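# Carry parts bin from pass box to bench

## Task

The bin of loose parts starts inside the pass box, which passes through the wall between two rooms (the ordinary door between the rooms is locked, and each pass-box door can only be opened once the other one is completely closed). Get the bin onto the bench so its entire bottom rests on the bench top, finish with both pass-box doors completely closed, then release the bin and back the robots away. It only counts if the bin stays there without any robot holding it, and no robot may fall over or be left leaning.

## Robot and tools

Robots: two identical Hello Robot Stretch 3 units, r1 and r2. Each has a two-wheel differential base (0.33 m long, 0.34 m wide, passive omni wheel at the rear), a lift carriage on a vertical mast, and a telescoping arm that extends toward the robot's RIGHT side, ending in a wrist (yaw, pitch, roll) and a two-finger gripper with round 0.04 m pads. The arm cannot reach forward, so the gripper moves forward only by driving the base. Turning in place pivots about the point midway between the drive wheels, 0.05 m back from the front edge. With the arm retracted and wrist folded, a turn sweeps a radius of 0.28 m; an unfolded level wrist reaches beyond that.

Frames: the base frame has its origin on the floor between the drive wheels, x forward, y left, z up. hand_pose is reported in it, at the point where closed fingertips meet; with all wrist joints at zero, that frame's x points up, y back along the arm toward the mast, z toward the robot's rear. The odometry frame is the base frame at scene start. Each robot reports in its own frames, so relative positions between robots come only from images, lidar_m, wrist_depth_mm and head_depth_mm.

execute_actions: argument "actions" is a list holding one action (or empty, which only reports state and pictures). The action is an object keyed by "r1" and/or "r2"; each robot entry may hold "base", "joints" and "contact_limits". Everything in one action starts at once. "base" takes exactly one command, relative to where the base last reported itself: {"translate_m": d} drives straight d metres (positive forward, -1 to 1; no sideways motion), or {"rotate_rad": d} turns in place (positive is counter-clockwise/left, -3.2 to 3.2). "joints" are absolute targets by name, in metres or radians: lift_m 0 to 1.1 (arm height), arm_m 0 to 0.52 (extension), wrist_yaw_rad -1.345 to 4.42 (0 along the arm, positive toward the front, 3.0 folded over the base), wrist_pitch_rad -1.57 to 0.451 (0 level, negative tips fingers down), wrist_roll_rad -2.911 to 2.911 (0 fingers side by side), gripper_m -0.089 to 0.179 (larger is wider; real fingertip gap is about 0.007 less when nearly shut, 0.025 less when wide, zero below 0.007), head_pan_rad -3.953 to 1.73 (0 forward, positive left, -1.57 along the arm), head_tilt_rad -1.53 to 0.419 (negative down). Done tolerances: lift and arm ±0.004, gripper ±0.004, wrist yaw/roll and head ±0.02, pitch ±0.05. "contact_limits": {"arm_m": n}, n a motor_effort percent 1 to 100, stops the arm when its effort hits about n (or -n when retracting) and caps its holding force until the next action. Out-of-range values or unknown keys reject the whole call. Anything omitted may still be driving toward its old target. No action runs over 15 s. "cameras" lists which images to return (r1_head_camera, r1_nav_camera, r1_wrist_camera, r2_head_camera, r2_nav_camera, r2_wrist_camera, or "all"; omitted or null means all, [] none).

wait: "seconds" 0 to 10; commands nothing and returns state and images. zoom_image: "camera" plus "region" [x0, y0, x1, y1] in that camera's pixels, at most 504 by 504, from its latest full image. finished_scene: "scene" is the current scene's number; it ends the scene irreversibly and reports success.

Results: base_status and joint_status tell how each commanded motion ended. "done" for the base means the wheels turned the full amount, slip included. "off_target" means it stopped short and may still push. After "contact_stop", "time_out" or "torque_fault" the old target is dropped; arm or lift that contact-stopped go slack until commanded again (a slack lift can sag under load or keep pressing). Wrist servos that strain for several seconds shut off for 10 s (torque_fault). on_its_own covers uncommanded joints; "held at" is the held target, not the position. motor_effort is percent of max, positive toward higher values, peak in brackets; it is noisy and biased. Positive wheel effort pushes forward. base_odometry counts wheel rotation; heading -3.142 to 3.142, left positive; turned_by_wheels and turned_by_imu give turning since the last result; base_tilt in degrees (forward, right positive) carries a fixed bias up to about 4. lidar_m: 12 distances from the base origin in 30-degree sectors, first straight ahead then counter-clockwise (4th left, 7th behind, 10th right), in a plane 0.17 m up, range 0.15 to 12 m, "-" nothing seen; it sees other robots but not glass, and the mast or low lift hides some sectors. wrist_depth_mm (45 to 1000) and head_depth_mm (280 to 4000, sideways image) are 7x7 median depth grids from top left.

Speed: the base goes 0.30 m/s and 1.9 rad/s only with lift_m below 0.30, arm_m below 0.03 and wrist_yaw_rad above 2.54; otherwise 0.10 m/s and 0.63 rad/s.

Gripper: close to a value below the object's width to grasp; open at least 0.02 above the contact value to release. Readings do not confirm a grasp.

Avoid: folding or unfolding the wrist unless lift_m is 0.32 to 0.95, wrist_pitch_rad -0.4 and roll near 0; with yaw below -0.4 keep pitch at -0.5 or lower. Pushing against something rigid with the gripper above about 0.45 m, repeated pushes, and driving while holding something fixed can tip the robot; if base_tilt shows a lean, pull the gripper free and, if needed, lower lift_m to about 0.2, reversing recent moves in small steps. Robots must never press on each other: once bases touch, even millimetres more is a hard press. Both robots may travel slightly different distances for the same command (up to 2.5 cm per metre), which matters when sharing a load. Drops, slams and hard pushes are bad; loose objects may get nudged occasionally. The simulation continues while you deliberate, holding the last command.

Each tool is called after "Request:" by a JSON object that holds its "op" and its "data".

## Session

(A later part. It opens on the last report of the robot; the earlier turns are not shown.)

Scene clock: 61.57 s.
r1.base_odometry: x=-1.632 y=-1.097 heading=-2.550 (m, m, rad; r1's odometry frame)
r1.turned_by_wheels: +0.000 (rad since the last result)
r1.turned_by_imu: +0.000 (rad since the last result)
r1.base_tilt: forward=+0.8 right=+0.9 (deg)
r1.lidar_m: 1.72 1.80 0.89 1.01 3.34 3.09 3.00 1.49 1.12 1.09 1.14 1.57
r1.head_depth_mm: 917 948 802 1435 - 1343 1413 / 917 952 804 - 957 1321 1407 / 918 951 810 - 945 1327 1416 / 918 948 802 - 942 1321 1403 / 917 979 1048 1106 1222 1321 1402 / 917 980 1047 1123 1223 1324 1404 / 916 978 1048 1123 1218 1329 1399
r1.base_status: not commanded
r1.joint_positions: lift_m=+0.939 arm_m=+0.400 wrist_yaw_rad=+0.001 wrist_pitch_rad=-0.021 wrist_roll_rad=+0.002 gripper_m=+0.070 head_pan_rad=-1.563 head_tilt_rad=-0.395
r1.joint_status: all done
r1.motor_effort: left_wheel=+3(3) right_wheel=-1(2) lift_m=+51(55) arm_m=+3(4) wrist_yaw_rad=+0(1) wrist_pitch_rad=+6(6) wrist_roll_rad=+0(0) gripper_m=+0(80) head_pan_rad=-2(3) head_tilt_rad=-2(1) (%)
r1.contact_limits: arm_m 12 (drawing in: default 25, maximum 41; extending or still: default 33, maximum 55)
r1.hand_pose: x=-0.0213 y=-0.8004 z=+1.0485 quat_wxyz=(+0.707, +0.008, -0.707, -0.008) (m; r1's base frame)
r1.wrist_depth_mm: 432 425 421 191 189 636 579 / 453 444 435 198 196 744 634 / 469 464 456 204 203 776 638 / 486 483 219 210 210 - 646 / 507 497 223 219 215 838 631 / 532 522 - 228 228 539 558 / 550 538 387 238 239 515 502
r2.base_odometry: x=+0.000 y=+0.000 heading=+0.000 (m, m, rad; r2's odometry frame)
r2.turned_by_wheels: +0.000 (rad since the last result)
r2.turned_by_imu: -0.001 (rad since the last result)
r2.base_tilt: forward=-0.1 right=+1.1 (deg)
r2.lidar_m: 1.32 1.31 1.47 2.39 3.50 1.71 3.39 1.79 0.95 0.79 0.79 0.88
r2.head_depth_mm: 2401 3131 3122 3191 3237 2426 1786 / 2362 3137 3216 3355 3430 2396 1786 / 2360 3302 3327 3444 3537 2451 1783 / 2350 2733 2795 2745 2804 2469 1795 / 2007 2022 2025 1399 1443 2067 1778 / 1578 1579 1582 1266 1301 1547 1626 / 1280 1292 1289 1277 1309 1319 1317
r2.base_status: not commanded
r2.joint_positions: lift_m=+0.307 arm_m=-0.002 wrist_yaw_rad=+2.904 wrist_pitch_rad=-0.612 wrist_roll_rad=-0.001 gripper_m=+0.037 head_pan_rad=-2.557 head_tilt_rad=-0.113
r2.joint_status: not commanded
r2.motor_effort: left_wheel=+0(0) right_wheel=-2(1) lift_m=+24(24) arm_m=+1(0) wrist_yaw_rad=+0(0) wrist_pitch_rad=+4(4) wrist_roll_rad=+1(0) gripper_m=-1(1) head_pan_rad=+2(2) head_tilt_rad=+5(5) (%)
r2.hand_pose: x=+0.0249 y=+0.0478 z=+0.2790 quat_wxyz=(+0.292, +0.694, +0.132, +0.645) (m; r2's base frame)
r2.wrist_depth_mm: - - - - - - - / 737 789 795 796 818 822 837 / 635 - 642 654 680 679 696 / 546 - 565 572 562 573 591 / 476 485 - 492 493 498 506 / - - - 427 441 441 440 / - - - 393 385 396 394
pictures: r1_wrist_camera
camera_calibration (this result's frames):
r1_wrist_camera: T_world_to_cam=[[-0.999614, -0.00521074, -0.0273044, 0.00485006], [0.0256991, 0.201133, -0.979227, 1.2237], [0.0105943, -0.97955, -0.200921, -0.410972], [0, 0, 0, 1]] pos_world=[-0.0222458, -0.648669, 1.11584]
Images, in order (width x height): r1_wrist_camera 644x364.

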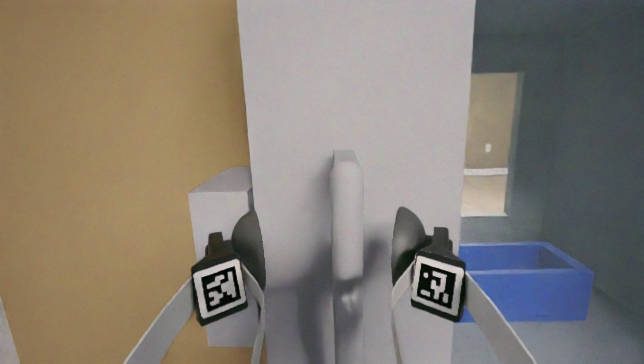

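Request:
{"op": "execute_actions", "data": {"actions": [{"r1":{"joints":{"arm_m":0.415},"contact_limits":{"arm_m":12}}}], "cameras": []}}

Request:
{"op": "execute_actions", "data": {"actions": [{"r1":{"joints":{"gripper_m":-0.02}}}], "cameras": ["r1_wrist_camera"]}}

Request:
{"op": "execute_actions", "data": {"actions": [{"r1":{"joints":{"arm_m":0.33},"contact_limits":{"arm_m":20}}}], "cameras": ["r1_wrist_camera","r1_nav_camera"]}}

Scene clock: 68.63 s.
r1.base_odometry: x=-1.632 y=-1.097 heading=-2.550 (m, m, rad; r1's odometry frame)
r1.turned_by_wheels: +0.000 (rad since the last result)
r1.turned_by_imu: +0.000 (rad since the last result)
r1.base_tilt: forward=+0.8 right=+0.9 (deg)
r1.lidar_m: 1.72 1.81 0.89 1.02 3.34 3.09 3.01 1.49 1.12 1.09 1.14 1.57
r1.head_depth_mm: 915 949 801 1443 - - 1413 / 918 952 802 - 955 1323 1424 / 917 953 801 - 944 1325 1412 / 916 953 803 - 944 1322 1409 / 916 980 1045 1107 1219 1325 1408 / 922 980 1048 1126 1225 1328 1404 / 919 978 1050 1125 1215 1333 1395
r1.base_status: not commanded
r1.joint_positions: lift_m=+0.939 arm_m=+0.415 wrist_yaw_rad=+0.001 wrist_pitch_rad=-0.021 wrist_roll_rad=+0.002 gripper_m=+0.070 head_pan_rad=-1.563 head_tilt_rad=-0.395
r1.joint_status: all done
r1.motor_effort: left_wheel=+3(3) right_wheel=-1(1) lift_m=+51(51) arm_m=+3(4) wrist_yaw_rad=+0(1) wrist_pitch_rad=+6(6) wrist_roll_rad=+1(0) gripper_m=+0(0) head_pan_rad=-3(2) head_tilt_rad=-1(2) (%)
r1.contact_limits: arm_m 12 (drawing in: default 25, maximum 41; extending or still: default 33, maximum 55)
r1.hand_pose: x=-0.0213 y=-0.8154 z=+1.0485 quat_wxyz=(+0.707, +0.008, -0.707, -0.008) (m; r1's base frame)
r1.wrist_depth_mm: 419 414 407 177 174 569 586 / 435 427 420 183 180 724 635 / 452 440 432 190 187 762 644 / 471 469 217 196 195 789 642 / 493 480 208 201 200 819 651 / 505 503 - 211 212 526 553 / 524 530 227 221 220 516 509
r2.base_odometry: x=+0.000 y=+0.000 heading=+0.000 (m, m, rad; r2's odometry frame)
r2.turned_by_wheels: +0.000 (rad since the last result)
r2.turned_by_imu: -0.001 (rad since the last result)
r2.base_tilt: forward=-0.2 right=+1.1 (deg)
r2.lidar_m: 1.31 1.31 1.47 2.38 3.48 1.70 3.39 1.78 0.95 0.79 0.79 0.89
r2.head_depth_mm: 2365 3103 3161 3178 3298 2422 1774 / 2338 3198 3188 3351 3390 2441 1783 / 2353 3268 3323 3475 3527 2482 1785 / 2328 2770 2798 2805 2819 2461 1785 / 2018 2006 2034 1416 1425 2061 1789 / 1566 1583 1564 1256 1299 1541 1613 / 1284 1293 1306 1283 1306 1311 1319
r2.base_status: not commanded
r2.joint_positions: lift_m=+0.307 arm_m=-0.002 wrist_yaw_rad=+2.904 wrist_pitch_rad=-0.612 wrist_roll_rad=-0.001 gripper_m=+0.037 head_pan_rad=-2.557 head_tilt_rad=-0.113
r2.joint_status: not commanded
r2.motor_effort: left_wheel=+0(0) right_wheel=-2(1) lift_m=+24(24) arm_m=+0(1) wrist_yaw_rad=+0(0) wrist_pitch_rad=+4(4) wrist_roll_rad=+0(0) gripper_m=-1(0) head_pan_rad=+2(2) head_tilt_rad=+5(5) (%)
r2.hand_pose: x=+0.0249 y=+0.0478 z=+0.2790 quat_wxyz=(+0.292, +0.694, +0.132, +0.645) (m; r2's base frame)
r2.wrist_depth_mm: - - - - - - - / 729 794 773 803 787 808 838 / 630 - 658 661 675 690 679 / 552 - 544 568 563 570 576 / 473 494 - 498 496 494 509 / - - - 424 441 443 449 / - - - 397 394 399 397
pictures: none
No camera images: the call's "cameras" was empty. Leave "cameras" out to get every camera's image.

Scene clock: 70.03 s.
r1.base_odometry: x=-1.632 y=-1.097 heading=-2.550 (m, m, rad; r1's odometry frame)
r1.turned_by_wheels: +0.000 (rad since the last result)
r1.turned_by_imu: -0.001 (rad since the last result)
r1.base_tilt: forward=+0.8 right=+0.9 (deg)
r1.lidar_m: 1.72 1.81 0.89 1.01 3.35 3.10 2.99 1.50 1.12 1.09 1.14 1.57
r1.head_depth_mm: 918 950 802 1436 - - 1415 / 918 951 801 - 953 1324 1413 / 917 951 802 - 944 1329 1407 / 917 949 802 - 940 1326 1409 / 917 979 1047 1102 1215 1323 1405 / 918 980 1046 1131 1216 1323 1399 / 918 979 1046 1126 1217 1331 1398
r1.base_status: not commanded
r1.joint_positions: lift_m=+0.939 arm_m=+0.415 wrist_yaw_rad=-0.021 wrist_pitch_rad=-0.021 wrist_roll_rad=+0.002 gripper_m=-0.019 head_pan_rad=-1.563 head_tilt_rad=-0.395
r1.joint_status: all done
r1.on_its_own: wrist_yaw_rad is at rest, and its effort (+20) is outside its rest range (-12 to +12)
r1.motor_effort: left_wheel=-5(5) right_wheel=+10(10) lift_m=+51(51) arm_m=+1(3) wrist_yaw_rad=+20(21) wrist_pitch_rad=+6(6) wrist_roll_rad=+0(0) gripper_m=-18(91) head_pan_rad=-2(2) head_tilt_rad=-2(1) (%)
r1.hand_pose: x=-0.0268 y=-0.8155 z=+1.0486 quat_wxyz=(+0.707, +0.000, -0.707, -0.015) (m; r1's base frame)
r1.wrist_depth_mm: 410 407 177 175 174 642 571 / 428 421 184 181 180 746 621 / 441 434 191 188 186 789 613 / 459 457 201 192 193 820 620 / 477 478 205 142 200 817 611 / 496 494 215 148 210 535 556 / 516 513 223 219 219 518 506
r2.base_odometry: x=+0.000 y=+0.000 heading=+0.000 (m, m, rad; r2's odometry frame)
r2.turned_by_wheels: +0.000 (rad since the last result)
r2.turned_by_imu: +0.000 (rad since the last result)
r2.base_tilt: forward=-0.1 right=+1.0 (deg)
r2.lidar_m: 1.31 1.31 1.47 2.39 3.49 1.70 3.39 1.79 0.95 0.79 0.79 0.89
r2.head_depth_mm: 2410 3079 3086 3228 3235 2463 1759 / 2402 3186 3249 3393 3410 2405 1768 / 2343 3265 3331 3489 3459 2458 1779 / 2358 2783 2761 2756 2827 2466 1784 / 2012 2021 2017 1416 1432 2081 1785 / 1552 1580 1583 1265 1296 1551 1611 / 1281 1284 1296 1283 1302 1315 1316
r2.base_status: not commanded
r2.joint_positions: lift_m=+0.307 arm_m=-0.002 wrist_yaw_rad=+2.904 wrist_pitch_rad=-0.612 wrist_roll_rad=-0.001 gripper_m=+0.037 head_pan_rad=-2.557 head_tilt_rad=-0.113
r2.joint_status: not commanded
r2.motor_effort: left_wheel=+0(0) right_wheel=-1(0) lift_m=+24(24) arm_m=+2(1) wrist_yaw_rad=+0(0) wrist_pitch_rad=+4(3) wrist_roll_rad=+0(0) gripper_m=+0(0) head_pan_rad=+2(2) head_tilt_rad=+5(5) (%)
r2.hand_pose: x=+0.0249 y=+0.0478 z=+0.2790 quat_wxyz=(+0.292, +0.694, +0.132, +0.645) (m; r2's base frame)
r2.wrist_depth_mm: - - - - - - - / 737 787 809 802 837 827 833 / 647 - 650 673 669 687 693 / 558 - 557 559 567 580 578 / 472 498 - 491 502 499 499 / - - - 422 441 439 440 / - - - 393 399 399 396
pictures: r1_wrist_camera
camera_calibration (this result's frames):
r1_wrist_camera: T_world_to_cam=[[-0.999497, 0.0161134, -0.027303, 0.01671], [0.0299797, 0.200298, -0.979276, 1.22643], [-0.0103108, -0.979603, -0.20068, -0.426571], [0, 0, 0, 1]] pos_world=[-0.0244647, -0.66379, 1.11587]
Images, in order (width x height): r1_wrist_camera 644x364.

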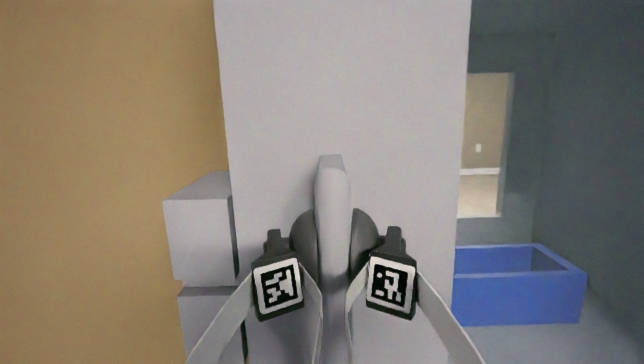

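Scene clock: 72.47 s.
r1.base_odometry: x=-1.632 y=-1.097 heading=-2.550 (m, m, rad; r1's odometry frame)
r1.turned_by_wheels: +0.000 (rad since the last result)
r1.turned_by_imu: +0.000 (rad since the last result)
r1.base_tilt: forward=+0.8 right=+0.9 (deg)
r1.lidar_m: 1.72 1.80 0.89 1.01 3.35 3.09 3.00 1.49 1.12 1.09 1.14 1.57
r1.head_depth_mm: 917 954 751 1443 - 1350 1414 / 917 951 739 - 888 1317 1411 / 915 954 725 - 865 1321 1411 / 918 949 711 747 843 1324 1406 / 917 977 1046 1101 1220 1324 1400 / 917 979 1048 1130 1217 1325 1408 / 918 979 1047 1125 1216 1325 1402
r1.base_status: not commanded
r1.joint_positions: lift_m=+0.939 arm_m=+0.330 wrist_yaw_rad=-0.093 wrist_pitch_rad=-0.022 wrist_roll_rad=+0.002 gripper_m=-0.019 head_pan_rad=-1.563 head_tilt_rad=-0.395
r1.joint_status: all done
r1.on_its_own: wrist_yaw_rad is held at -0.075, not at your +0.000, by its stall guard, which is not easing now; wrist_yaw_rad is at rest, and its effort (+20) is outside its rest range (-12 to +12)
r1.motor_effort: left_wheel=-5(15) right_wheel=+9(23) lift_m=+51(51) arm_m=-4(6) wrist_yaw_rad=+20(57) wrist_pitch_rad=+7(7) wrist_roll_rad=+1(1) gripper_m=-17(21) head_pan_rad=-2(2) head_tilt_rad=-1(1) (%)
r1.contact_limits: arm_m 20 (drawing in: default 25, maximum 41; extending or still: default 33, maximum 55)
r1.hand_pose: x=-0.0453 y=-0.7299 z=+1.0484 quat_wxyz=(+0.706, -0.025, -0.707, -0.041) (m; r1's base frame)
r1.wrist_depth_mm: 465 470 166 175 186 647 495 / 483 491 173 181 193 805 545 / 493 505 179 188 200 811 546 / 514 529 186 189 208 820 552 / 541 538 194 143 628 733 560 / 551 567 299 148 636 644 563 / 590 600 211 213 236 517 505
r2.base_odometry: x=+0.000 y=+0.000 heading=+0.000 (m, m, rad; r2's odometry frame)
r2.turned_by_wheels: +0.000 (rad since the last result)
r2.turned_by_imu: -0.001 (rad since the last result)
r2.base_tilt: forward=-0.1 right=+0.9 (deg)
r2.lidar_m: 1.31 1.31 1.47 2.39 3.50 1.70 3.41 1.78 0.95 0.79 0.79 0.88
r2.head_depth_mm: 2363 3089 3198 3184 3319 2437 1776 / 2398 3163 3227 3282 3384 2427 1790 / 2349 3276 3357 3429 3505 2468 1785 / 2342 2769 2775 2803 2851 2465 1772 / 2004 2024 2025 1418 1418 2076 1812 / 1565 1578 1593 1256 1307 1546 1621 / 1286 1296 1296 1280 1307 1320 1325
r2.base_status: not commanded
r2.joint_positions: lift_m=+0.307 arm_m=-0.002 wrist_yaw_rad=+2.904 wrist_pitch_rad=-0.612 wrist_roll_rad=-0.001 gripper_m=+0.037 head_pan_rad=-2.557 head_tilt_rad=-0.113
r2.joint_status: not commanded
r2.motor_effort: left_wheel=+0(0) right_wheel=-1(1) lift_m=+24(24) arm_m=+1(1) wrist_yaw_rad=+0(0) wrist_pitch_rad=+4(3) wrist_roll_rad=+0(1) gripper_m=+0(0) head_pan_rad=+2(2) head_tilt_rad=+5(5) (%)
r2.hand_pose: x=+0.0249 y=+0.0478 z=+0.2790 quat_wxyz=(+0.292, +0.694, +0.132, +0.645) (m; r2's base frame)
r2.wrist_depth_mm: - - - - - - - / 737 785 776 790 804 833 838 / 645 - 657 650 666 688 689 / 544 - 556 565 563 571 590 / 479 486 - 504 498 499 501 / - - - 429 440 441 448 / - - - 396 390 399 400
pictures: r1_nav_camera (sideways: a quarter turn counterclockwise sets it upright), r1_wrist_camera
camera_calibration (this result's frames):
r1_nav_camera: T_world_to_cam=[[0.0279537, -0.419539, 0.907307, -1.14855], [-0.998545, -0.053583, 0.00598789, 0.0456083], [0.046104, -0.906154, -0.420427, 0.501127], [0, 0, 0, 1]] pos_world=[0.0545442, -0.0253186, 1.2525]
r1_wrist_camera: T_world_to_cam=[[-0.995702, 0.088517, -0.0272551, 0.0497913], [0.0444417, 0.198437, -0.979105, 1.20874], [-0.0812591, -0.976108, -0.201518, -0.342702], [0, 0, 0, 1]] pos_world=[-0.0319887, -0.57878, 1.11578]
Images, in order (width x height): r1_nav_camera 672x504, r1_wrist_camera 644x364.

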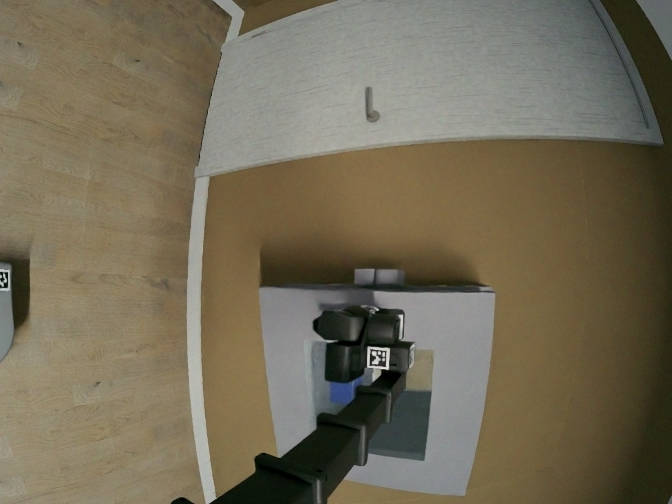

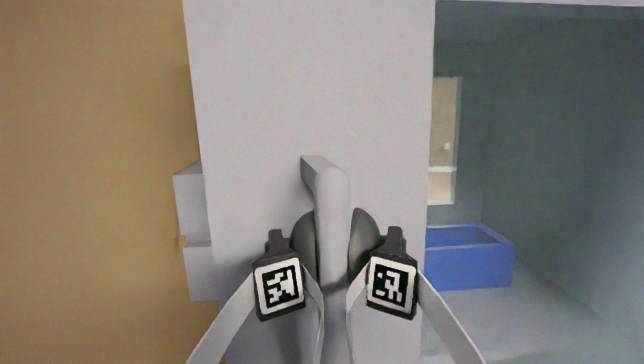

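Request:
{"op": "execute_actions", "data": {"actions": []}}

Scene clock: 88.60 s.
r1.base_odometry: x=-1.632 y=-1.097 heading=-2.550 (m, m, rad; r1's odometry frame)
r1.turned_by_wheels: +0.000 (rad since the last result)
r1.turned_by_imu: +0.000 (rad since the last result)
r1.base_tilt: forward=+0.8 right=+0.9 (deg)
r1.lidar_m: 1.72 1.80 0.89 1.01 3.34 3.11 3.00 1.49 1.12 1.09 1.14 1.57
r1.head_depth_mm: 917 952 751 1434 - 1352 1417 / 918 949 738 - 888 1320 1415 / 917 952 726 - 865 1321 1411 / 917 949 711 749 845 1320 1411 / 916 977 1047 1103 1214 1319 1411 / 918 980 1045 1129 1219 1324 1407 / 917 979 1051 1127 1218 1325 1400
r1.base_status: not commanded
r1.joint_positions: lift_m=+0.939 arm_m=+0.330 wrist_yaw_rad=-0.093 wrist_pitch_rad=-0.022 wrist_roll_rad=+0.002 gripper_m=-0.019 head_pan_rad=-1.563 head_tilt_rad=-0.395
r1.joint_status: all done
r1.on_its_own: wrist_yaw_rad is held at -0.075, not at your +0.000, by its stall guard, which is not easing now; wrist_yaw_rad is at rest, and its effort (+18) is outside its rest range (-12 to +12)
r1.motor_effort: left_wheel=-5(15) right_wheel=+9(23) lift_m=+51(51) arm_m=-5(6) wrist_yaw_rad=+18(57) wrist_pitch_rad=+7(7) wrist_roll_rad=+0(1) gripper_m=-17(21) head_pan_rad=-2(2) head_tilt_rad=-1(1) (%)
r1.contact_limits: arm_m 20 (drawing in: default 25, maximum 41; extending or still: default 33, maximum 55)
r1.hand_pose: x=-0.0453 y=-0.7299 z=+1.0484 quat_wxyz=(+0.706, -0.025, -0.707, -0.041) (m; r1's base frame)
r1.wrist_depth_mm: 465 470 166 175 186 644 495 / 477 481 172 182 193 799 538 / 499 507 179 188 201 813 548 / 520 524 186 189 208 825 553 / 531 539 193 143 631 723 556 / 556 572 299 148 640 641 565 / 590 599 210 214 235 516 506
r2.base_odometry: x=+0.000 y=+0.000 heading=+0.000 (m, m, rad; r2's odometry frame)
r2.turned_by_wheels: +0.000 (rad since the last result)
r2.turned_by_imu: -0.001 (rad since the last result)
r2.base_tilt: forward=-0.2 right=+1.1 (deg)
r2.lidar_m: 1.32 1.31 1.47 2.39 3.50 1.70 3.41 1.79 0.95 0.79 0.79 0.89
r2.head_depth_mm: 2377 3028 3165 3222 3299 2415 1768 / 2386 3176 3254 3308 3328 2438 1780 / 2364 3252 3362 3441 3544 2434 1779 / 2373 2754 2722 2786 2856 2493 1793 / 2022 2044 2046 1422 1428 2077 1798 / 1574 1579 1574 1261 1288 1533 1622 / 1277 1291 1289 1286 1307 1316 1312
r2.base_status: not commanded
r2.joint_positions: lift_m=+0.307 arm_m=-0.002 wrist_yaw_rad=+2.904 wrist_pitch_rad=-0.612 wrist_roll_rad=-0.001 gripper_m=+0.037 head_pan_rad=-2.557 head_tilt_rad=-0.113
r2.joint_status: not commanded
r2.motor_effort: left_wheel=+0(0) right_wheel=-1(1) lift_m=+24(24) arm_m=+1(1) wrist_yaw_rad=+0(0) wrist_pitch_rad=+3(3) wrist_roll_rad=+0(1) gripper_m=+0(0) head_pan_rad=+2(2) head_tilt_rad=+5(5) (%)
r2.hand_pose: x=+0.0249 y=+0.0478 z=+0.2790 quat_wxyz=(+0.292, +0.694, +0.132, +0.645) (m; r2's base frame)
r2.wrist_depth_mm: - - - - - - - / 734 785 779 781 846 828 827 / 626 - 653 652 670 678 695 / 549 - 564 570 562 580 567 / 478 486 - 492 493 500 506 / - - - 420 437 441 440 / - - - 391 390 398 401
pictures: r1_head_camera (sideways: a quarter turn clockwise sets it upright), r1_nav_camera (sideways: a quarter turn counterclockwise sets it upright), r1_wrist_camera, r2_head_camera (sideways: a quarter turn clockwise sets it upright), r2_nav_camera (sideways: a quarter turn counterclockwise sets it upright), r2_wrist_camera
camera_calibration (this result's frames):
r1_head_camera: T_world_to_cam=[[-0.0153231, 0.358402, -0.933441, 1.23639], [0.999725, -0.0111023, -0.020674, 0.0225205], [-0.0177729, -0.933501, -0.358133, 0.420716], [0, 0, 0, 1]] pos_world=[0.00390838, -0.050137, 1.30524]
r1_nav_camera: T_world_to_cam=[[0.0279536, -0.419539, 0.907307, -1.14855], [-0.998545, -0.0535828, 0.00598789, 0.0456083], [0.0461039, -0.906154, -0.420427, 0.501127], [0, 0, 0, 1]] pos_world=[0.0545442, -0.0253186, 1.2525]
r1_wrist_camera: T_world_to_cam=[[-0.995702, 0.088517, -0.0272551, 0.0497913], [0.0444417, 0.198437, -0.979105, 1.20874], [-0.081259, -0.976108, -0.201518, -0.342702], [0, 0, 0, 1]] pos_world=[-0.0319886, -0.57878, 1.11578]
r2_head_camera: T_world_to_cam=[[0.135528, 0.0589412, -0.989019, 1.30783], [0.565306, -0.824394, 0.0283351, -0.0320386], [-0.813671, -0.562939, -0.145048, 0.156044], [0, 0, 0, 1]] pos_world=[-0.0321672, -0.0156543, 1.31701]
r2_nav_camera: T_world_to_cam=[[-0.108598, -0.00406086, 0.994077, -1.24892], [-0.512998, 0.85678, -0.0525424, 0.116785], [-0.851493, -0.515666, -0.0951278, 0.0897682], [0, 0, 0, 1]] pos_world=[0.000717035, -0.0588405, 1.2562]
r2_wrist_camera: T_world_to_cam=[[0.961329, -0.273655, 0.03097, -0.0256371], [-0.176029, -0.69704, -0.695089, 0.260886], [0.211802, 0.662758, -0.718256, 0.330609], [0, 0, 0, 1]] pos_world=[0.0005455, -0.0442816, 0.419595]
Images, in order (width x height): r1_head_camera 896x504, r1_nav_camera 672x504, r1_wrist_camera 644x364, r2_head_camera 896x504, r2_nav_camera 672x504, r2_wrist_camera 644x364.

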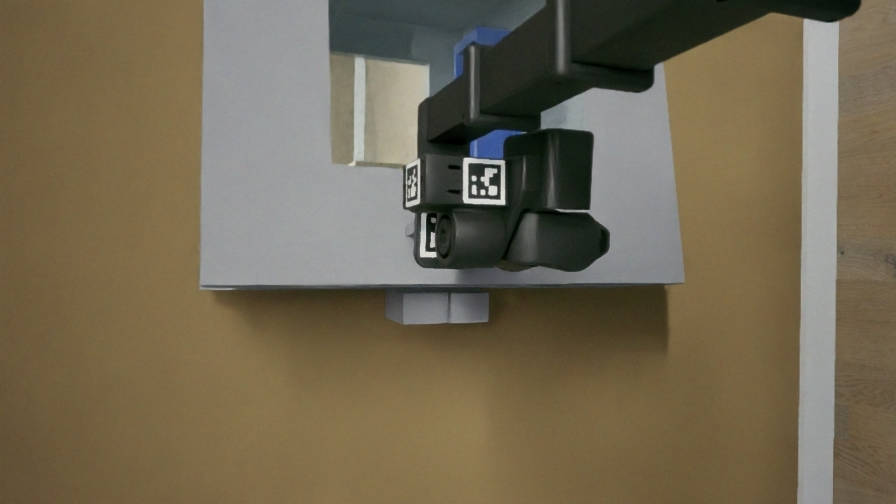

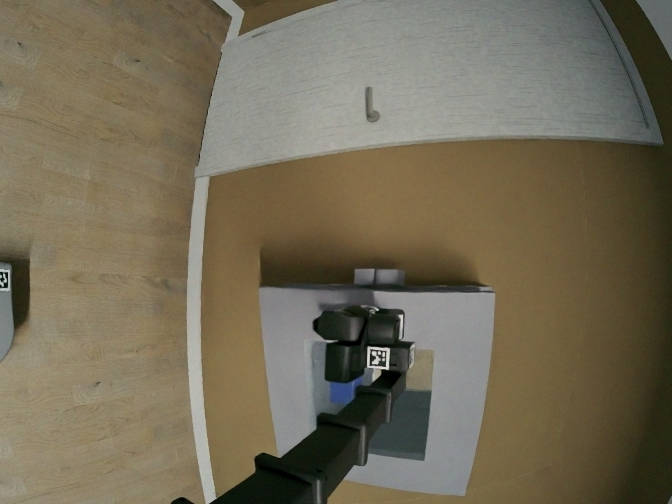

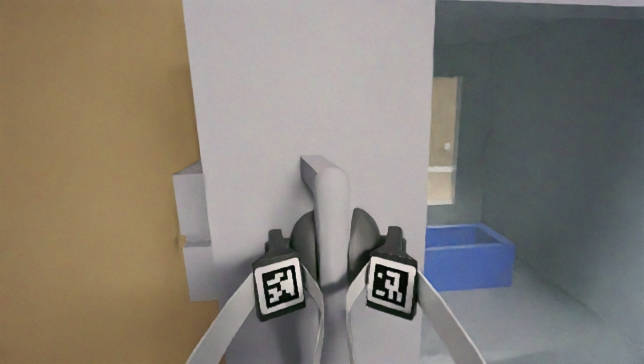

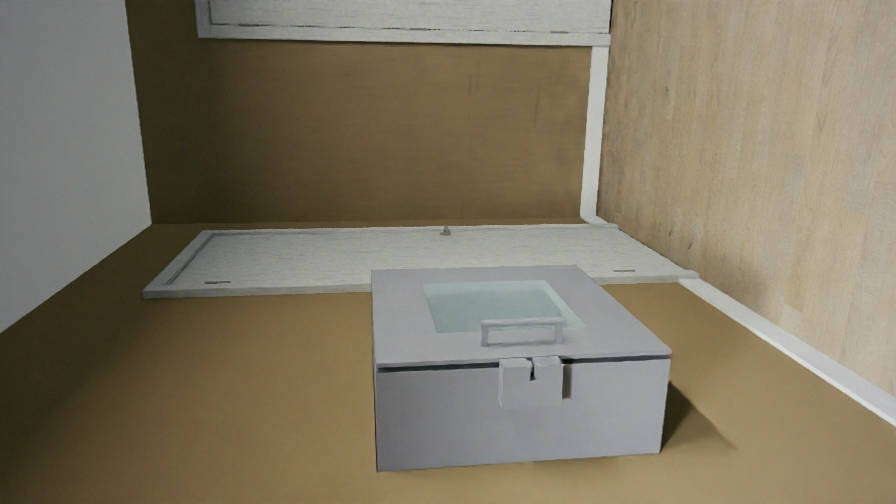

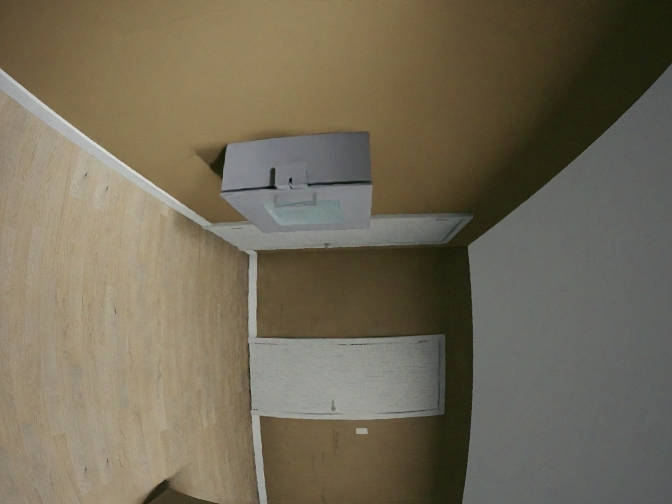

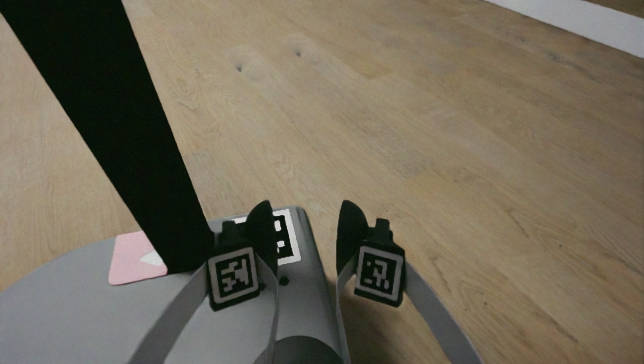

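Request:
{"op": "execute_actions", "data": {"actions": [{"r1":{"base":{"translate_m":-0.06},"joints":{"arm_m":0.2,"wrist_yaw_rad":-0.3},"contact_limits":{"arm_m":25}}}], "cameras": ["r1_head_camera","r1_nav_camera","r1_wrist_camera"]}}

Scene clock: 100.50 s.
r1.base_odometry: x=-1.583 y=-1.064 heading=-2.550 (m, m, rad; r1's odometry frame)
r1.turned_by_wheels: +0.000 (rad since the last result)
r1.turned_by_imu: +0.008 (rad since the last result)
r1.base_tilt: forward=+0.9 right=+0.9 (deg)
r1.lidar_m: 1.78 1.87 0.91 1.32 0.91 3.03 2.96 1.49 1.11 1.09 1.14 1.58
r1.head_depth_mm: 914 948 667 1306 - 1340 1404 / 913 948 633 1473 - - 1407 / 918 950 602 642 - - 1409 / 917 948 572 610 652 732 1409 / 915 961 849 877 1191 1309 1411 / 917 979 1048 1128 1217 1328 1404 / 918 979 1048 1127 1219 1329 1401
r1.base_status: done
r1.joint_positions: lift_m=+0.939 arm_m=+0.200 wrist_yaw_rad=-0.124 wrist_pitch_rad=-0.025 wrist_roll_rad=+0.002 gripper_m=-0.019 head_pan_rad=-1.563 head_tilt_rad=-0.396
r1.joint_status: wrist_yaw_rad off_target (ended at -0.124, target -0.300); the others done
r1.on_its_own: wrist_yaw_rad is held at -0.132, not at your -0.300, by its stall guard, which is not easing now
r1.motor_effort: left_wheel=+4(37) right_wheel=-3(50) lift_m=+50(51) arm_m=+2(5) wrist_yaw_rad=-9(100) wrist_pitch_rad=+7(8) wrist_roll_rad=+0(1) gripper_m=-16(25) head_pan_rad=-2(3) head_tilt_rad=-2(2) (%)
r1.contact_limits: arm_m 25 (drawing in: default 25, maximum 41; extending or still: default 33, maximum 55)
r1.hand_pose: x=-0.0530 y=-0.5984 z=+1.0476 quat_wxyz=(+0.705, -0.035, -0.707, -0.053) (m; r1's base frame)
r1.wrist_depth_mm: 585 571 160 181 224 267 323 / 588 598 164 188 969 676 464 / 616 620 169 194 - 691 401 / 640 649 174 172 - 700 417 / 657 671 177 142 786 696 439 / 688 696 180 148 718 628 457 / 710 737 197 212 528 426 470
r2.base_odometry: x=+0.000 y=+0.000 heading=+0.000 (m, m, rad; r2's odometry frame)
r2.turned_by_wheels: +0.000 (rad since the last result)
r2.turned_by_imu: -0.002 (rad since the last result)
r2.base_tilt: forward=-0.1 right=+1.1 (deg)
r2.lidar_m: 1.31 1.31 1.47 2.39 3.48 1.71 3.42 1.78 0.95 0.79 0.79 0.88
r2.head_depth_mm: 2404 3070 3162 3238 3338 2443 1759 / 2352 3133 3223 3289 3426 2413 1777 / 2357 3305 3326 3439 3478 2434 1801 / 2331 2790 2760 2793 2841 2474 1800 / 1996 2035 2020 1405 1430 2089 1785 / 1565 1567 1561 1273 1302 1543 1608 / 1276 1283 1289 1279 1312 1308 1323
r2.base_status: not commanded
r2.joint_positions: lift_m=+0.307 arm_m=-0.002 wrist_yaw_rad=+2.904 wrist_pitch_rad=-0.612 wrist_roll_rad=-0.001 gripper_m=+0.037 head_pan_rad=-2.557 head_tilt_rad=-0.113
r2.joint_status: not commanded
r2.motor_effort: left_wheel=+0(0) right_wheel=-1(1) lift_m=+24(24) arm_m=+1(1) wrist_yaw_rad=+0(0) wrist_pitch_rad=+4(3) wrist_roll_rad=+0(1) gripper_m=+0(0) head_pan_rad=+2(2) head_tilt_rad=+5(5) (%)
r2.hand_pose: x=+0.0249 y=+0.0478 z=+0.2790 quat_wxyz=(+0.292, +0.694, +0.132, +0.645) (m; r2's base frame)
r2.wrist_depth_mm: - - - - - - - / 738 798 766 814 803 813 842 / 630 - 663 659 666 678 685 / 541 - 565 560 570 585 579 / 477 493 - 490 498 506 499 / - - - 422 438 444 447 / - - - 385 387 399 398
pictures: r1_head_camera (sideways: a quarter turn clockwise sets it upright), r1_nav_camera (sideways: a quarter turn counterclockwise sets it upright), r1_wrist_camera
camera_calibration (this result's frames):
r1_head_camera: T_world_to_cam=[[-0.0153072, 0.35856, -0.933381, 1.23631], [0.999724, -0.0111465, -0.0206771, 0.0225247], [-0.0178179, -0.93344, -0.35829, 0.42092], [0, 0, 0, 1]] pos_world=[0.00390599, -0.0501375, 1.30523]
r1_nav_camera: T_world_to_cam=[[0.0279348, -0.419693, 0.907236, -1.14846], [-0.998548, -0.0535362, 0.00598019, 0.0456184], [0.0460602, -0.906086, -0.420579, 0.501325], [0, 0, 0, 1]] pos_world=[0.0545429, -0.0253127, 1.25249]
r1_wrist_camera: T_world_to_cam=[[-0.992545, 0.118735, -0.0275168, 0.0489987], [0.0510361, 0.199861, -0.978494, 1.18283], [-0.110682, -0.972604, -0.204431, -0.211557], [0, 0, 0, 1]] pos_world=[-0.0351494, -0.447981, 1.11549]
Images, in order (width x height): r1_head_camera 896x504, r1_nav_camera 672x504, r1_wrist_camera 644x364.

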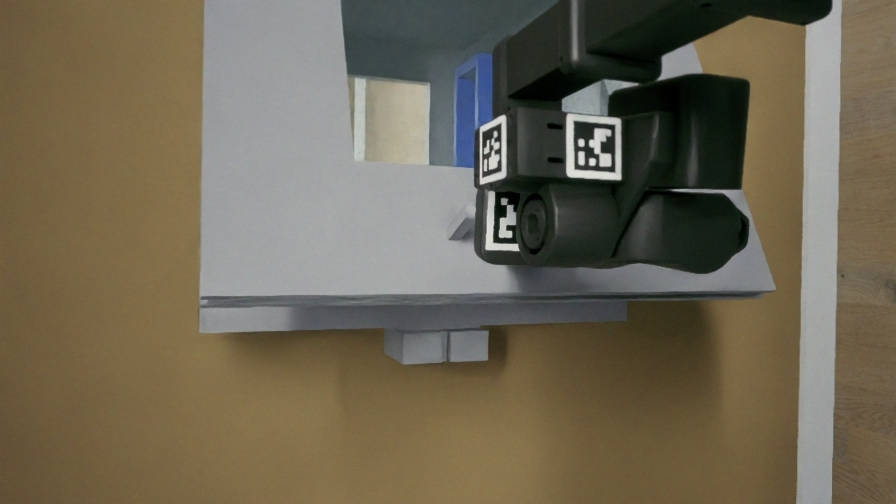

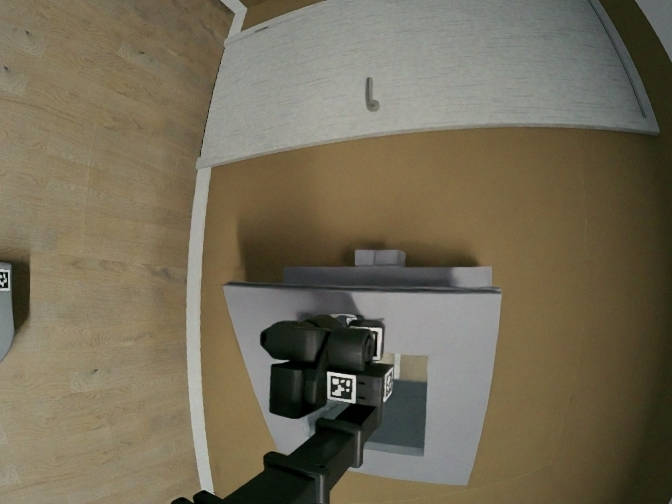

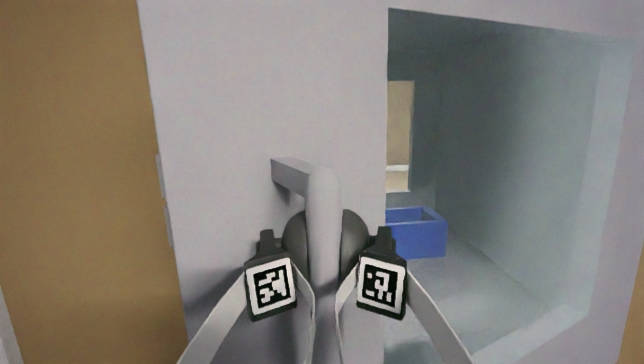

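Request:
{"op": "execute_actions", "data": {"actions": [{"r1":{"joints":{"gripper_m":0.06,"wrist_yaw_rad":0}}}], "cameras": []}}

Request:
{"op": "execute_actions", "data": {"actions": [{"r1":{"joints":{"arm_m":0.06}}}], "cameras": []}}

Request:
{"op": "execute_actions", "data": {"actions": [{"r1":{"base":{"translate_m":0.2},"joints":{"gripper_m":0.0}}}], "cameras": []}}

Request:
{"op": "execute_actions", "data": {"actions": [{"r1":{"joints":{"arm_m":0.3},"contact_limits":{"arm_m":20}}}], "cameras": ["r1_head_camera","r1_wrist_camera"]}}

Scene clock: 113.63 s.
r1.base_odometry: x=-1.583 y=-1.064 heading=-2.550 (m, m, rad; r1's odometry frame)
r1.turned_by_wheels: +0.000 (rad since the last result)
r1.turned_by_imu: -0.001 (rad since the last result)
r1.base_tilt: forward=+0.8 right=+0.9 (deg)
r1.lidar_m: 1.78 1.87 0.90 1.32 0.91 3.03 2.96 1.48 1.12 1.09 1.14 1.58
r1.head_depth_mm: 914 945 701 1302 - 1346 1411 / 913 945 672 1474 - 1361 1412 / 917 950 648 1294 - 1364 1410 / 920 949 624 662 - 1355 1408 / 919 959 833 861 1183 1311 1407 / 918 978 1046 1124 1215 1327 1403 / 921 978 1048 1130 1216 1328 1397
r1.base_status: not commanded
r1.joint_positions: lift_m=+0.939 arm_m=+0.200 wrist_yaw_rad=-0.002 wrist_pitch_rad=-0.022 wrist_roll_rad=+0.002 gripper_m=+0.060 head_pan_rad=-1.563 head_tilt_rad=-0.396
r1.joint_status: all done
r1.motor_effort: left_wheel=+1(9) right_wheel=+0(18) lift_m=+50(51) arm_m=+1(2) wrist_yaw_rad=+2(54) wrist_pitch_rad=+6(7) wrist_roll_rad=+0(0) gripper_m=+0(80) head_pan_rad=-3(2) head_tilt_rad=-2(1) (%)
r1.hand_pose: x=-0.0220 y=-0.6005 z=+1.0483 quat_wxyz=(+0.707, +0.007, -0.707, -0.009) (m; r1's base frame)
r1.wrist_depth_mm: 631 618 201 213 231 260 280 / 653 641 208 220 939 857 562 / 671 689 219 226 - 859 557 / 696 698 224 227 - 883 560 / 729 731 715 239 757 774 567 / 750 766 - 248 272 669 569 / 782 798 775 257 510 527 398
r2.base_odometry: x=+0.000 y=+0.000 heading=+0.000 (m, m, rad; r2's odometry frame)
r2.turned_by_wheels: +0.000 (rad since the last result)
r2.turned_by_imu: -0.001 (rad since the last result)
r2.base_tilt: forward=-0.1 right=+1.1 (deg)
r2.lidar_m: 1.32 1.31 1.47 2.39 3.49 1.70 3.40 1.78 0.95 0.79 0.79 0.89
r2.head_depth_mm: 2382 3060 3134 3207 3314 2412 1783 / 2350 3111 3224 3296 3394 2434 1765 / 2355 3297 3326 3447 3570 2421 1789 / 2327 2756 2760 2836 2780 2472 1777 / 1990 2037 2010 1416 1446 2061 1807 / 1576 1575 1584 1255 1302 1527 1606 / 1285 1286 1296 1279 1312 1307 1324
r2.base_status: not commanded
r2.joint_positions: lift_m=+0.307 arm_m=-0.002 wrist_yaw_rad=+2.904 wrist_pitch_rad=-0.612 wrist_roll_rad=-0.001 gripper_m=+0.037 head_pan_rad=-2.557 head_tilt_rad=-0.113
r2.joint_status: not commanded
r2.motor_effort: left_wheel=+0(0) right_wheel=-2(0) lift_m=+24(24) arm_m=+1(0) wrist_yaw_rad=+0(0) wrist_pitch_rad=+4(4) wrist_roll_rad=+0(0) gripper_m=+0(0) head_pan_rad=+2(2) head_tilt_rad=+5(5) (%)
r2.hand_pose: x=+0.0249 y=+0.0478 z=+0.2790 quat_wxyz=(+0.292, +0.694, +0.132, +0.645) (m; r2's base frame)
r2.wrist_depth_mm: - - - - - - - / 732 787 787 800 816 859 866 / 639 - 657 673 656 673 689 / 542 - 553 562 566 578 558 / 492 482 - 493 496 500 496 / - - - 424 434 445 447 / - - - 391 390 396 400
pictures: none
No camera images: the call's "cameras" was empty. Leave "cameras" out to get every camera's image.

Scene clock: 115.93 s.
r1.base_odometry: x=-1.583 y=-1.064 heading=-2.550 (m, m, rad; r1's odometry frame)
r1.turned_by_wheels: +0.000 (rad since the last result)
r1.turned_by_imu: +0.000 (rad since the last result)
r1.base_tilt: forward=+0.8 right=+0.9 (deg)
r1.lidar_m: 1.78 1.88 0.91 1.32 0.92 3.02 2.96 1.49 1.11 1.09 1.14 1.58
r1.head_depth_mm: 912 947 701 1300 1046 - - / 915 946 673 1464 1041 - - / 912 948 648 1201 1013 - - / 916 947 624 662 710 - - / 918 958 833 855 1186 1308 1414 / 919 976 1052 1130 1218 1330 1403 / 919 980 1047 1125 1213 1330 1403
r1.base_status: not commanded
r1.joint_positions: lift_m=+0.939 arm_m=+0.060 wrist_yaw_rad=-0.001 wrist_pitch_rad=-0.022 wrist_roll_rad=+0.002 gripper_m=+0.060 head_pan_rad=-1.563 head_tilt_rad=-0.396
r1.joint_status: all done
r1.motor_effort: left_wheel=+1(1) right_wheel=+0(0) lift_m=+50(50) arm_m=-4(5) wrist_yaw_rad=+0(2) wrist_pitch_rad=+6(7) wrist_roll_rad=+0(0) gripper_m=+0(0) head_pan_rad=-1(3) head_tilt_rad=-2(2) (%)
r1.hand_pose: x=-0.0217 y=-0.4609 z=+1.0484 quat_wxyz=(+0.707, +0.008, -0.707, -0.008) (m; r1's base frame)
r1.wrist_depth_mm: 746 769 731 340 370 406 444 / 790 785 775 356 - 857 484 / 811 810 800 364 - 873 503 / 846 870 835 373 - 885 514 / 884 888 865 390 888 818 541 / 941 918 - 405 443 543 556 / 954 937 942 427 478 533 891
r2.base_odometry: x=+0.000 y=+0.000 heading=+0.000 (m, m, rad; r2's odometry frame)
r2.turned_by_wheels: +0.000 (rad since the last result)
r2.turned_by_imu: -0.001 (rad since the last result)
r2.base_tilt: forward=-0.2 right=+1.1 (deg)
r2.lidar_m: 1.32 1.31 1.47 2.38 3.49 1.70 3.41 1.78 0.95 0.79 0.79 0.88
r2.head_depth_mm: 2389 3076 3149 3187 3323 2436 1771 / 2353 3184 3222 3343 3357 2436 1767 / 2387 3341 3354 3473 3564 2451 1787 / 2330 2770 2792 2844 2860 2459 1786 / 2009 2011 2039 1414 1424 2078 1786 / 1559 1581 1575 1264 1304 1544 1625 / 1284 1291 1288 1284 1301 1312 1313
r2.base_status: not commanded
r2.joint_positions: lift_m=+0.307 arm_m=-0.002 wrist_yaw_rad=+2.904 wrist_pitch_rad=-0.612 wrist_roll_rad=-0.001 gripper_m=+0.037 head_pan_rad=-2.557 head_tilt_rad=-0.113
r2.joint_status: not commanded
r2.motor_effort: left_wheel=-1(0) right_wheel=-1(1) lift_m=+24(24) arm_m=+1(1) wrist_yaw_rad=+0(0) wrist_pitch_rad=+4(3) wrist_roll_rad=+0(1) gripper_m=+0(0) head_pan_rad=+2(2) head_tilt_rad=+5(5) (%)
r2.hand_pose: x=+0.0249 y=+0.0478 z=+0.2790 quat_wxyz=(+0.292, +0.694, +0.132, +0.645) (m; r2's base frame)
r2.wrist_depth_mm: - - - - - - - / 742 799 813 796 841 800 846 / 641 - 646 659 665 689 693 / 544 - 555 560 572 568 590 / 482 495 - 497 492 507 504 / - - - 428 438 435 442 / - - - 391 387 398 405
pictures: none
No camera images: the call's "cameras" was empty. Leave "cameras" out to get every camera's image.

Scene clock: 118.90 s.
r1.base_odometry: x=-1.749 y=-1.175 heading=-2.550 (m, m, rad; r1's odometry frame)
r1.turned_by_wheels: +0.000 (rad since the last result)
r1.turned_by_imu: +0.000 (rad since the last result)
r1.base_tilt: forward=+0.8 right=+0.9 (deg)
r1.lidar_m: 1.58 1.67 2.35 0.86 3.35 3.23 3.14 1.49 1.12 1.10 1.14 1.59
r1.head_depth_mm: 921 951 633 678 757 - - / 920 951 634 674 728 - - / 925 966 924 893 980 - - / 924 984 1054 1131 1196 - - / 925 983 1053 1135 1228 1333 1403 / 925 989 1057 1132 1224 1343 1416 / 924 989 1055 1129 1214 1313 1401
r1.base_status: done
r1.joint_positions: lift_m=+0.939 arm_m=+0.060 wrist_yaw_rad=-0.001 wrist_pitch_rad=-0.022 wrist_roll_rad=+0.002 gripper_m=+0.000 head_pan_rad=-1.563 head_tilt_rad=-0.396
r1.joint_status: all done
r1.motor_effort: left_wheel=+1(7) right_wheel=+1(4) lift_m=+50(50) arm_m=-4(4) wrist_yaw_rad=+2(1) wrist_pitch_rad=+7(6) wrist_roll_rad=+0(0) gripper_m=-3(79) head_pan_rad=-2(2) head_tilt_rad=-1(1) (%)
r1.hand_pose: x=-0.0217 y=-0.4609 z=+1.0484 quat_wxyz=(+0.707, +0.008, -0.707, -0.008) (m; r1's base frame)
r1.wrist_depth_mm: 773 750 761 760 543 337 374 / 781 788 787 763 553 352 808 / 818 813 809 823 573 360 808 / 844 840 841 831 597 372 804 / 890 866 888 839 626 392 792 / 947 925 915 - 401 413 509 / 982 964 968 943 937 446 499
r2.base_odometry: x=+0.000 y=+0.000 heading=+0.000 (m, m, rad; r2's odometry frame)
r2.turned_by_wheels: +0.000 (rad since the last result)
r2.turned_by_imu: -0.001 (rad since the last result)
r2.base_tilt: forward=-0.1 right=+1.2 (deg)
r2.lidar_m: 1.32 1.31 1.47 2.39 3.47 1.70 3.41 1.79 0.95 0.79 0.79 0.88
r2.head_depth_mm: 2423 3077 3162 3253 3311 2421 1760 / 2352 3141 3250 3297 3333 2418 1765 / 2355 3347 3361 3442 3464 2432 1796 / 2342 2780 2772 2812 2825 2456 1794 / 1995 2036 2036 1412 1429 2066 1801 / 1565 1572 1575 1265 1296 1556 1610 / 1287 1292 1289 1282 1306 1311 1322
r2.base_status: not commanded
r2.joint_positions: lift_m=+0.307 arm_m=-0.002 wrist_yaw_rad=+2.904 wrist_pitch_rad=-0.612 wrist_roll_rad=-0.001 gripper_m=+0.037 head_pan_rad=-2.557 head_tilt_rad=-0.113
r2.joint_status: not commanded
r2.motor_effort: left_wheel=+0(0) right_wheel=+0(1) lift_m=+24(24) arm_m=+1(1) wrist_yaw_rad=+0(0) wrist_pitch_rad=+4(3) wrist_roll_rad=+0(0) gripper_m=+0(0) head_pan_rad=+2(2) head_tilt_rad=+5(5) (%)
r2.hand_pose: x=+0.0249 y=+0.0478 z=+0.2790 quat_wxyz=(+0.292, +0.694, +0.132, +0.645) (m; r2's base frame)
r2.wrist_depth_mm: - - - - - - - / 739 799 776 802 801 815 829 / 634 - 661 664 663 680 691 / 542 - 556 562 573 584 573 / 482 484 - 487 495 497 512 / - - - 428 435 442 442 / - - - 390 390 397 401
pictures: none
No camera images: the call's "cameras" was empty. Leave "cameras" out to get every camera's image.

Scene clock: 121.90 s.
r1.base_odometry: x=-1.749 y=-1.175 heading=-2.550 (m, m, rad; r1's odometry frame)
r1.turned_by_wheels: +0.000 (rad since the last result)
r1.turned_by_imu: +0.000 (rad since the last result)
r1.base_tilt: forward=+0.8 right=+0.9 (deg)
r1.lidar_m: 1.58 1.67 2.35 0.85 3.34 3.25 3.14 1.49 1.12 1.10 1.14 1.59
r1.head_depth_mm: 920 956 632 676 - 1368 1411 / 920 954 634 662 738 791 1418 / 923 964 925 884 - 1328 1416 / 921 985 1054 1111 1256 1329 1401 / 926 985 1054 1138 1230 1339 1414 / 923 988 1056 1135 1228 1334 1408 / 923 990 1060 1130 1216 1314 1395
r1.base_status: not commanded
r1.joint_positions: lift_m=+0.939 arm_m=+0.300 wrist_yaw_rad=-0.001 wrist_pitch_rad=-0.021 wrist_roll_rad=+0.002 gripper_m=+0.000 head_pan_rad=-1.563 head_tilt_rad=-0.396
r1.joint_status: all done
r1.motor_effort: left_wheel=+1(1) right_wheel=+0(0) lift_m=+50(50) arm_m=+3(4) wrist_yaw_rad=+1(0) wrist_pitch_rad=+6(6) wrist_roll_rad=+0(0) gripper_m=-2(2) head_pan_rad=-3(2) head_tilt_rad=-1(1) (%)
r1.contact_limits: arm_m 20 (drawing in: default 25, maximum 41; extending or still: default 33, maximum 55)
r1.hand_pose: x=-0.0216 y=-0.7003 z=+1.0485 quat_wxyz=(+0.707, +0.008, -0.707, -0.008) (m; r1's base frame)
r1.wrist_depth_mm: 517 532 525 519 370 559 672 / 541 550 545 544 376 850 834 / 555 568 565 564 377 - 828 / 582 595 585 583 346 - 841 / 602 625 612 603 355 722 623 / 635 641 642 - 379 642 589 / 677 669 665 661 504 514 156
r2.base_odometry: x=+0.000 y=+0.000 heading=+0.000 (m, m, rad; r2's odometry frame)
r2.turned_by_wheels: +0.000 (rad since the last result)
r2.turned_by_imu: -0.001 (rad since the last result)
r2.base_tilt: forward=-0.2 right=+1.2 (deg)
r2.lidar_m: 1.32 1.31 1.47 2.39 3.48 1.71 3.39 1.78 0.95 0.79 0.79 0.88
r2.head_depth_mm: 2385 3067 3123 3292 3273 2450 1757 / 2380 3201 3202 3342 3381 2420 1776 / 2349 3285 3389 3442 3506 2472 1786 / 2362 2718 2746 2791 2807 2466 1788 / 2015 2033 2001 1419 1429 2073 1771 / 1563 1569 1586 1265 1299 1543 1612 / 1290 1291 1297 1278 1305 1306 1318
r2.base_status: not commanded
r2.joint_positions: lift_m=+0.307 arm_m=-0.002 wrist_yaw_rad=+2.904 wrist_pitch_rad=-0.612 wrist_roll_rad=-0.001 gripper_m=+0.037 head_pan_rad=-2.557 head_tilt_rad=-0.113
r2.joint_status: not commanded
r2.motor_effort: left_wheel=+0(0) right_wheel=-2(0) lift_m=+24(24) arm_m=+1(1) wrist_yaw_rad=+0(1) wrist_pitch_rad=+4(3) wrist_roll_rad=+0(0) gripper_m=+0(0) head_pan_rad=+2(2) head_tilt_rad=+5(5) (%)
r2.hand_pose: x=+0.0249 y=+0.0478 z=+0.2790 quat_wxyz=(+0.292, +0.694, +0.132, +0.645) (m; r2's base frame)
r2.wrist_depth_mm: - - - - - - - / 729 789 788 811 822 801 864 / 653 - 656 661 664 693 694 / 545 - 562 560 564 579 579 / 470 487 - 490 498 500 509 / - - - 428 446 443 441 / - - - 389 392 391 398
pictures: r1_head_camera (sideways: a quarter turn clockwise sets it upright), r1_wrist_camera
camera_calibration (this result's frames):
r1_head_camera: T_world_to_cam=[[-0.0153071, 0.35856, -0.933381, 1.23631], [0.999724, -0.0111468, -0.0206771, 0.0225247], [-0.0178182, -0.93344, -0.35829, 0.42092], [0, 0, 0, 1]] pos_world=[0.00390597, -0.0501375, 1.30523]
r1_wrist_camera: T_world_to_cam=[[-0.999614, -0.00404553, -0.0275019, 0.00609819], [0.0261237, 0.201434, -0.979154, 1.20368], [0.009501, -0.979494, -0.20125, -0.312652], [0, 0, 0, 1]] pos_world=[-0.0223782, -0.548677, 1.11583]
Images, in order (width x height): r1_head_camera 896x504, r1_wrist_camera 644x364.

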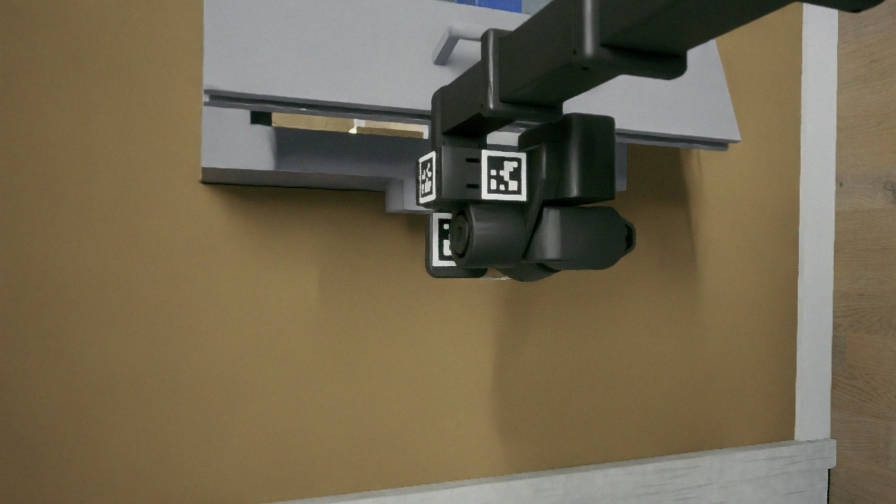

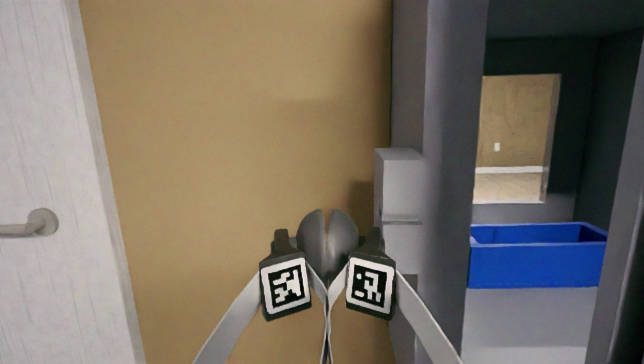

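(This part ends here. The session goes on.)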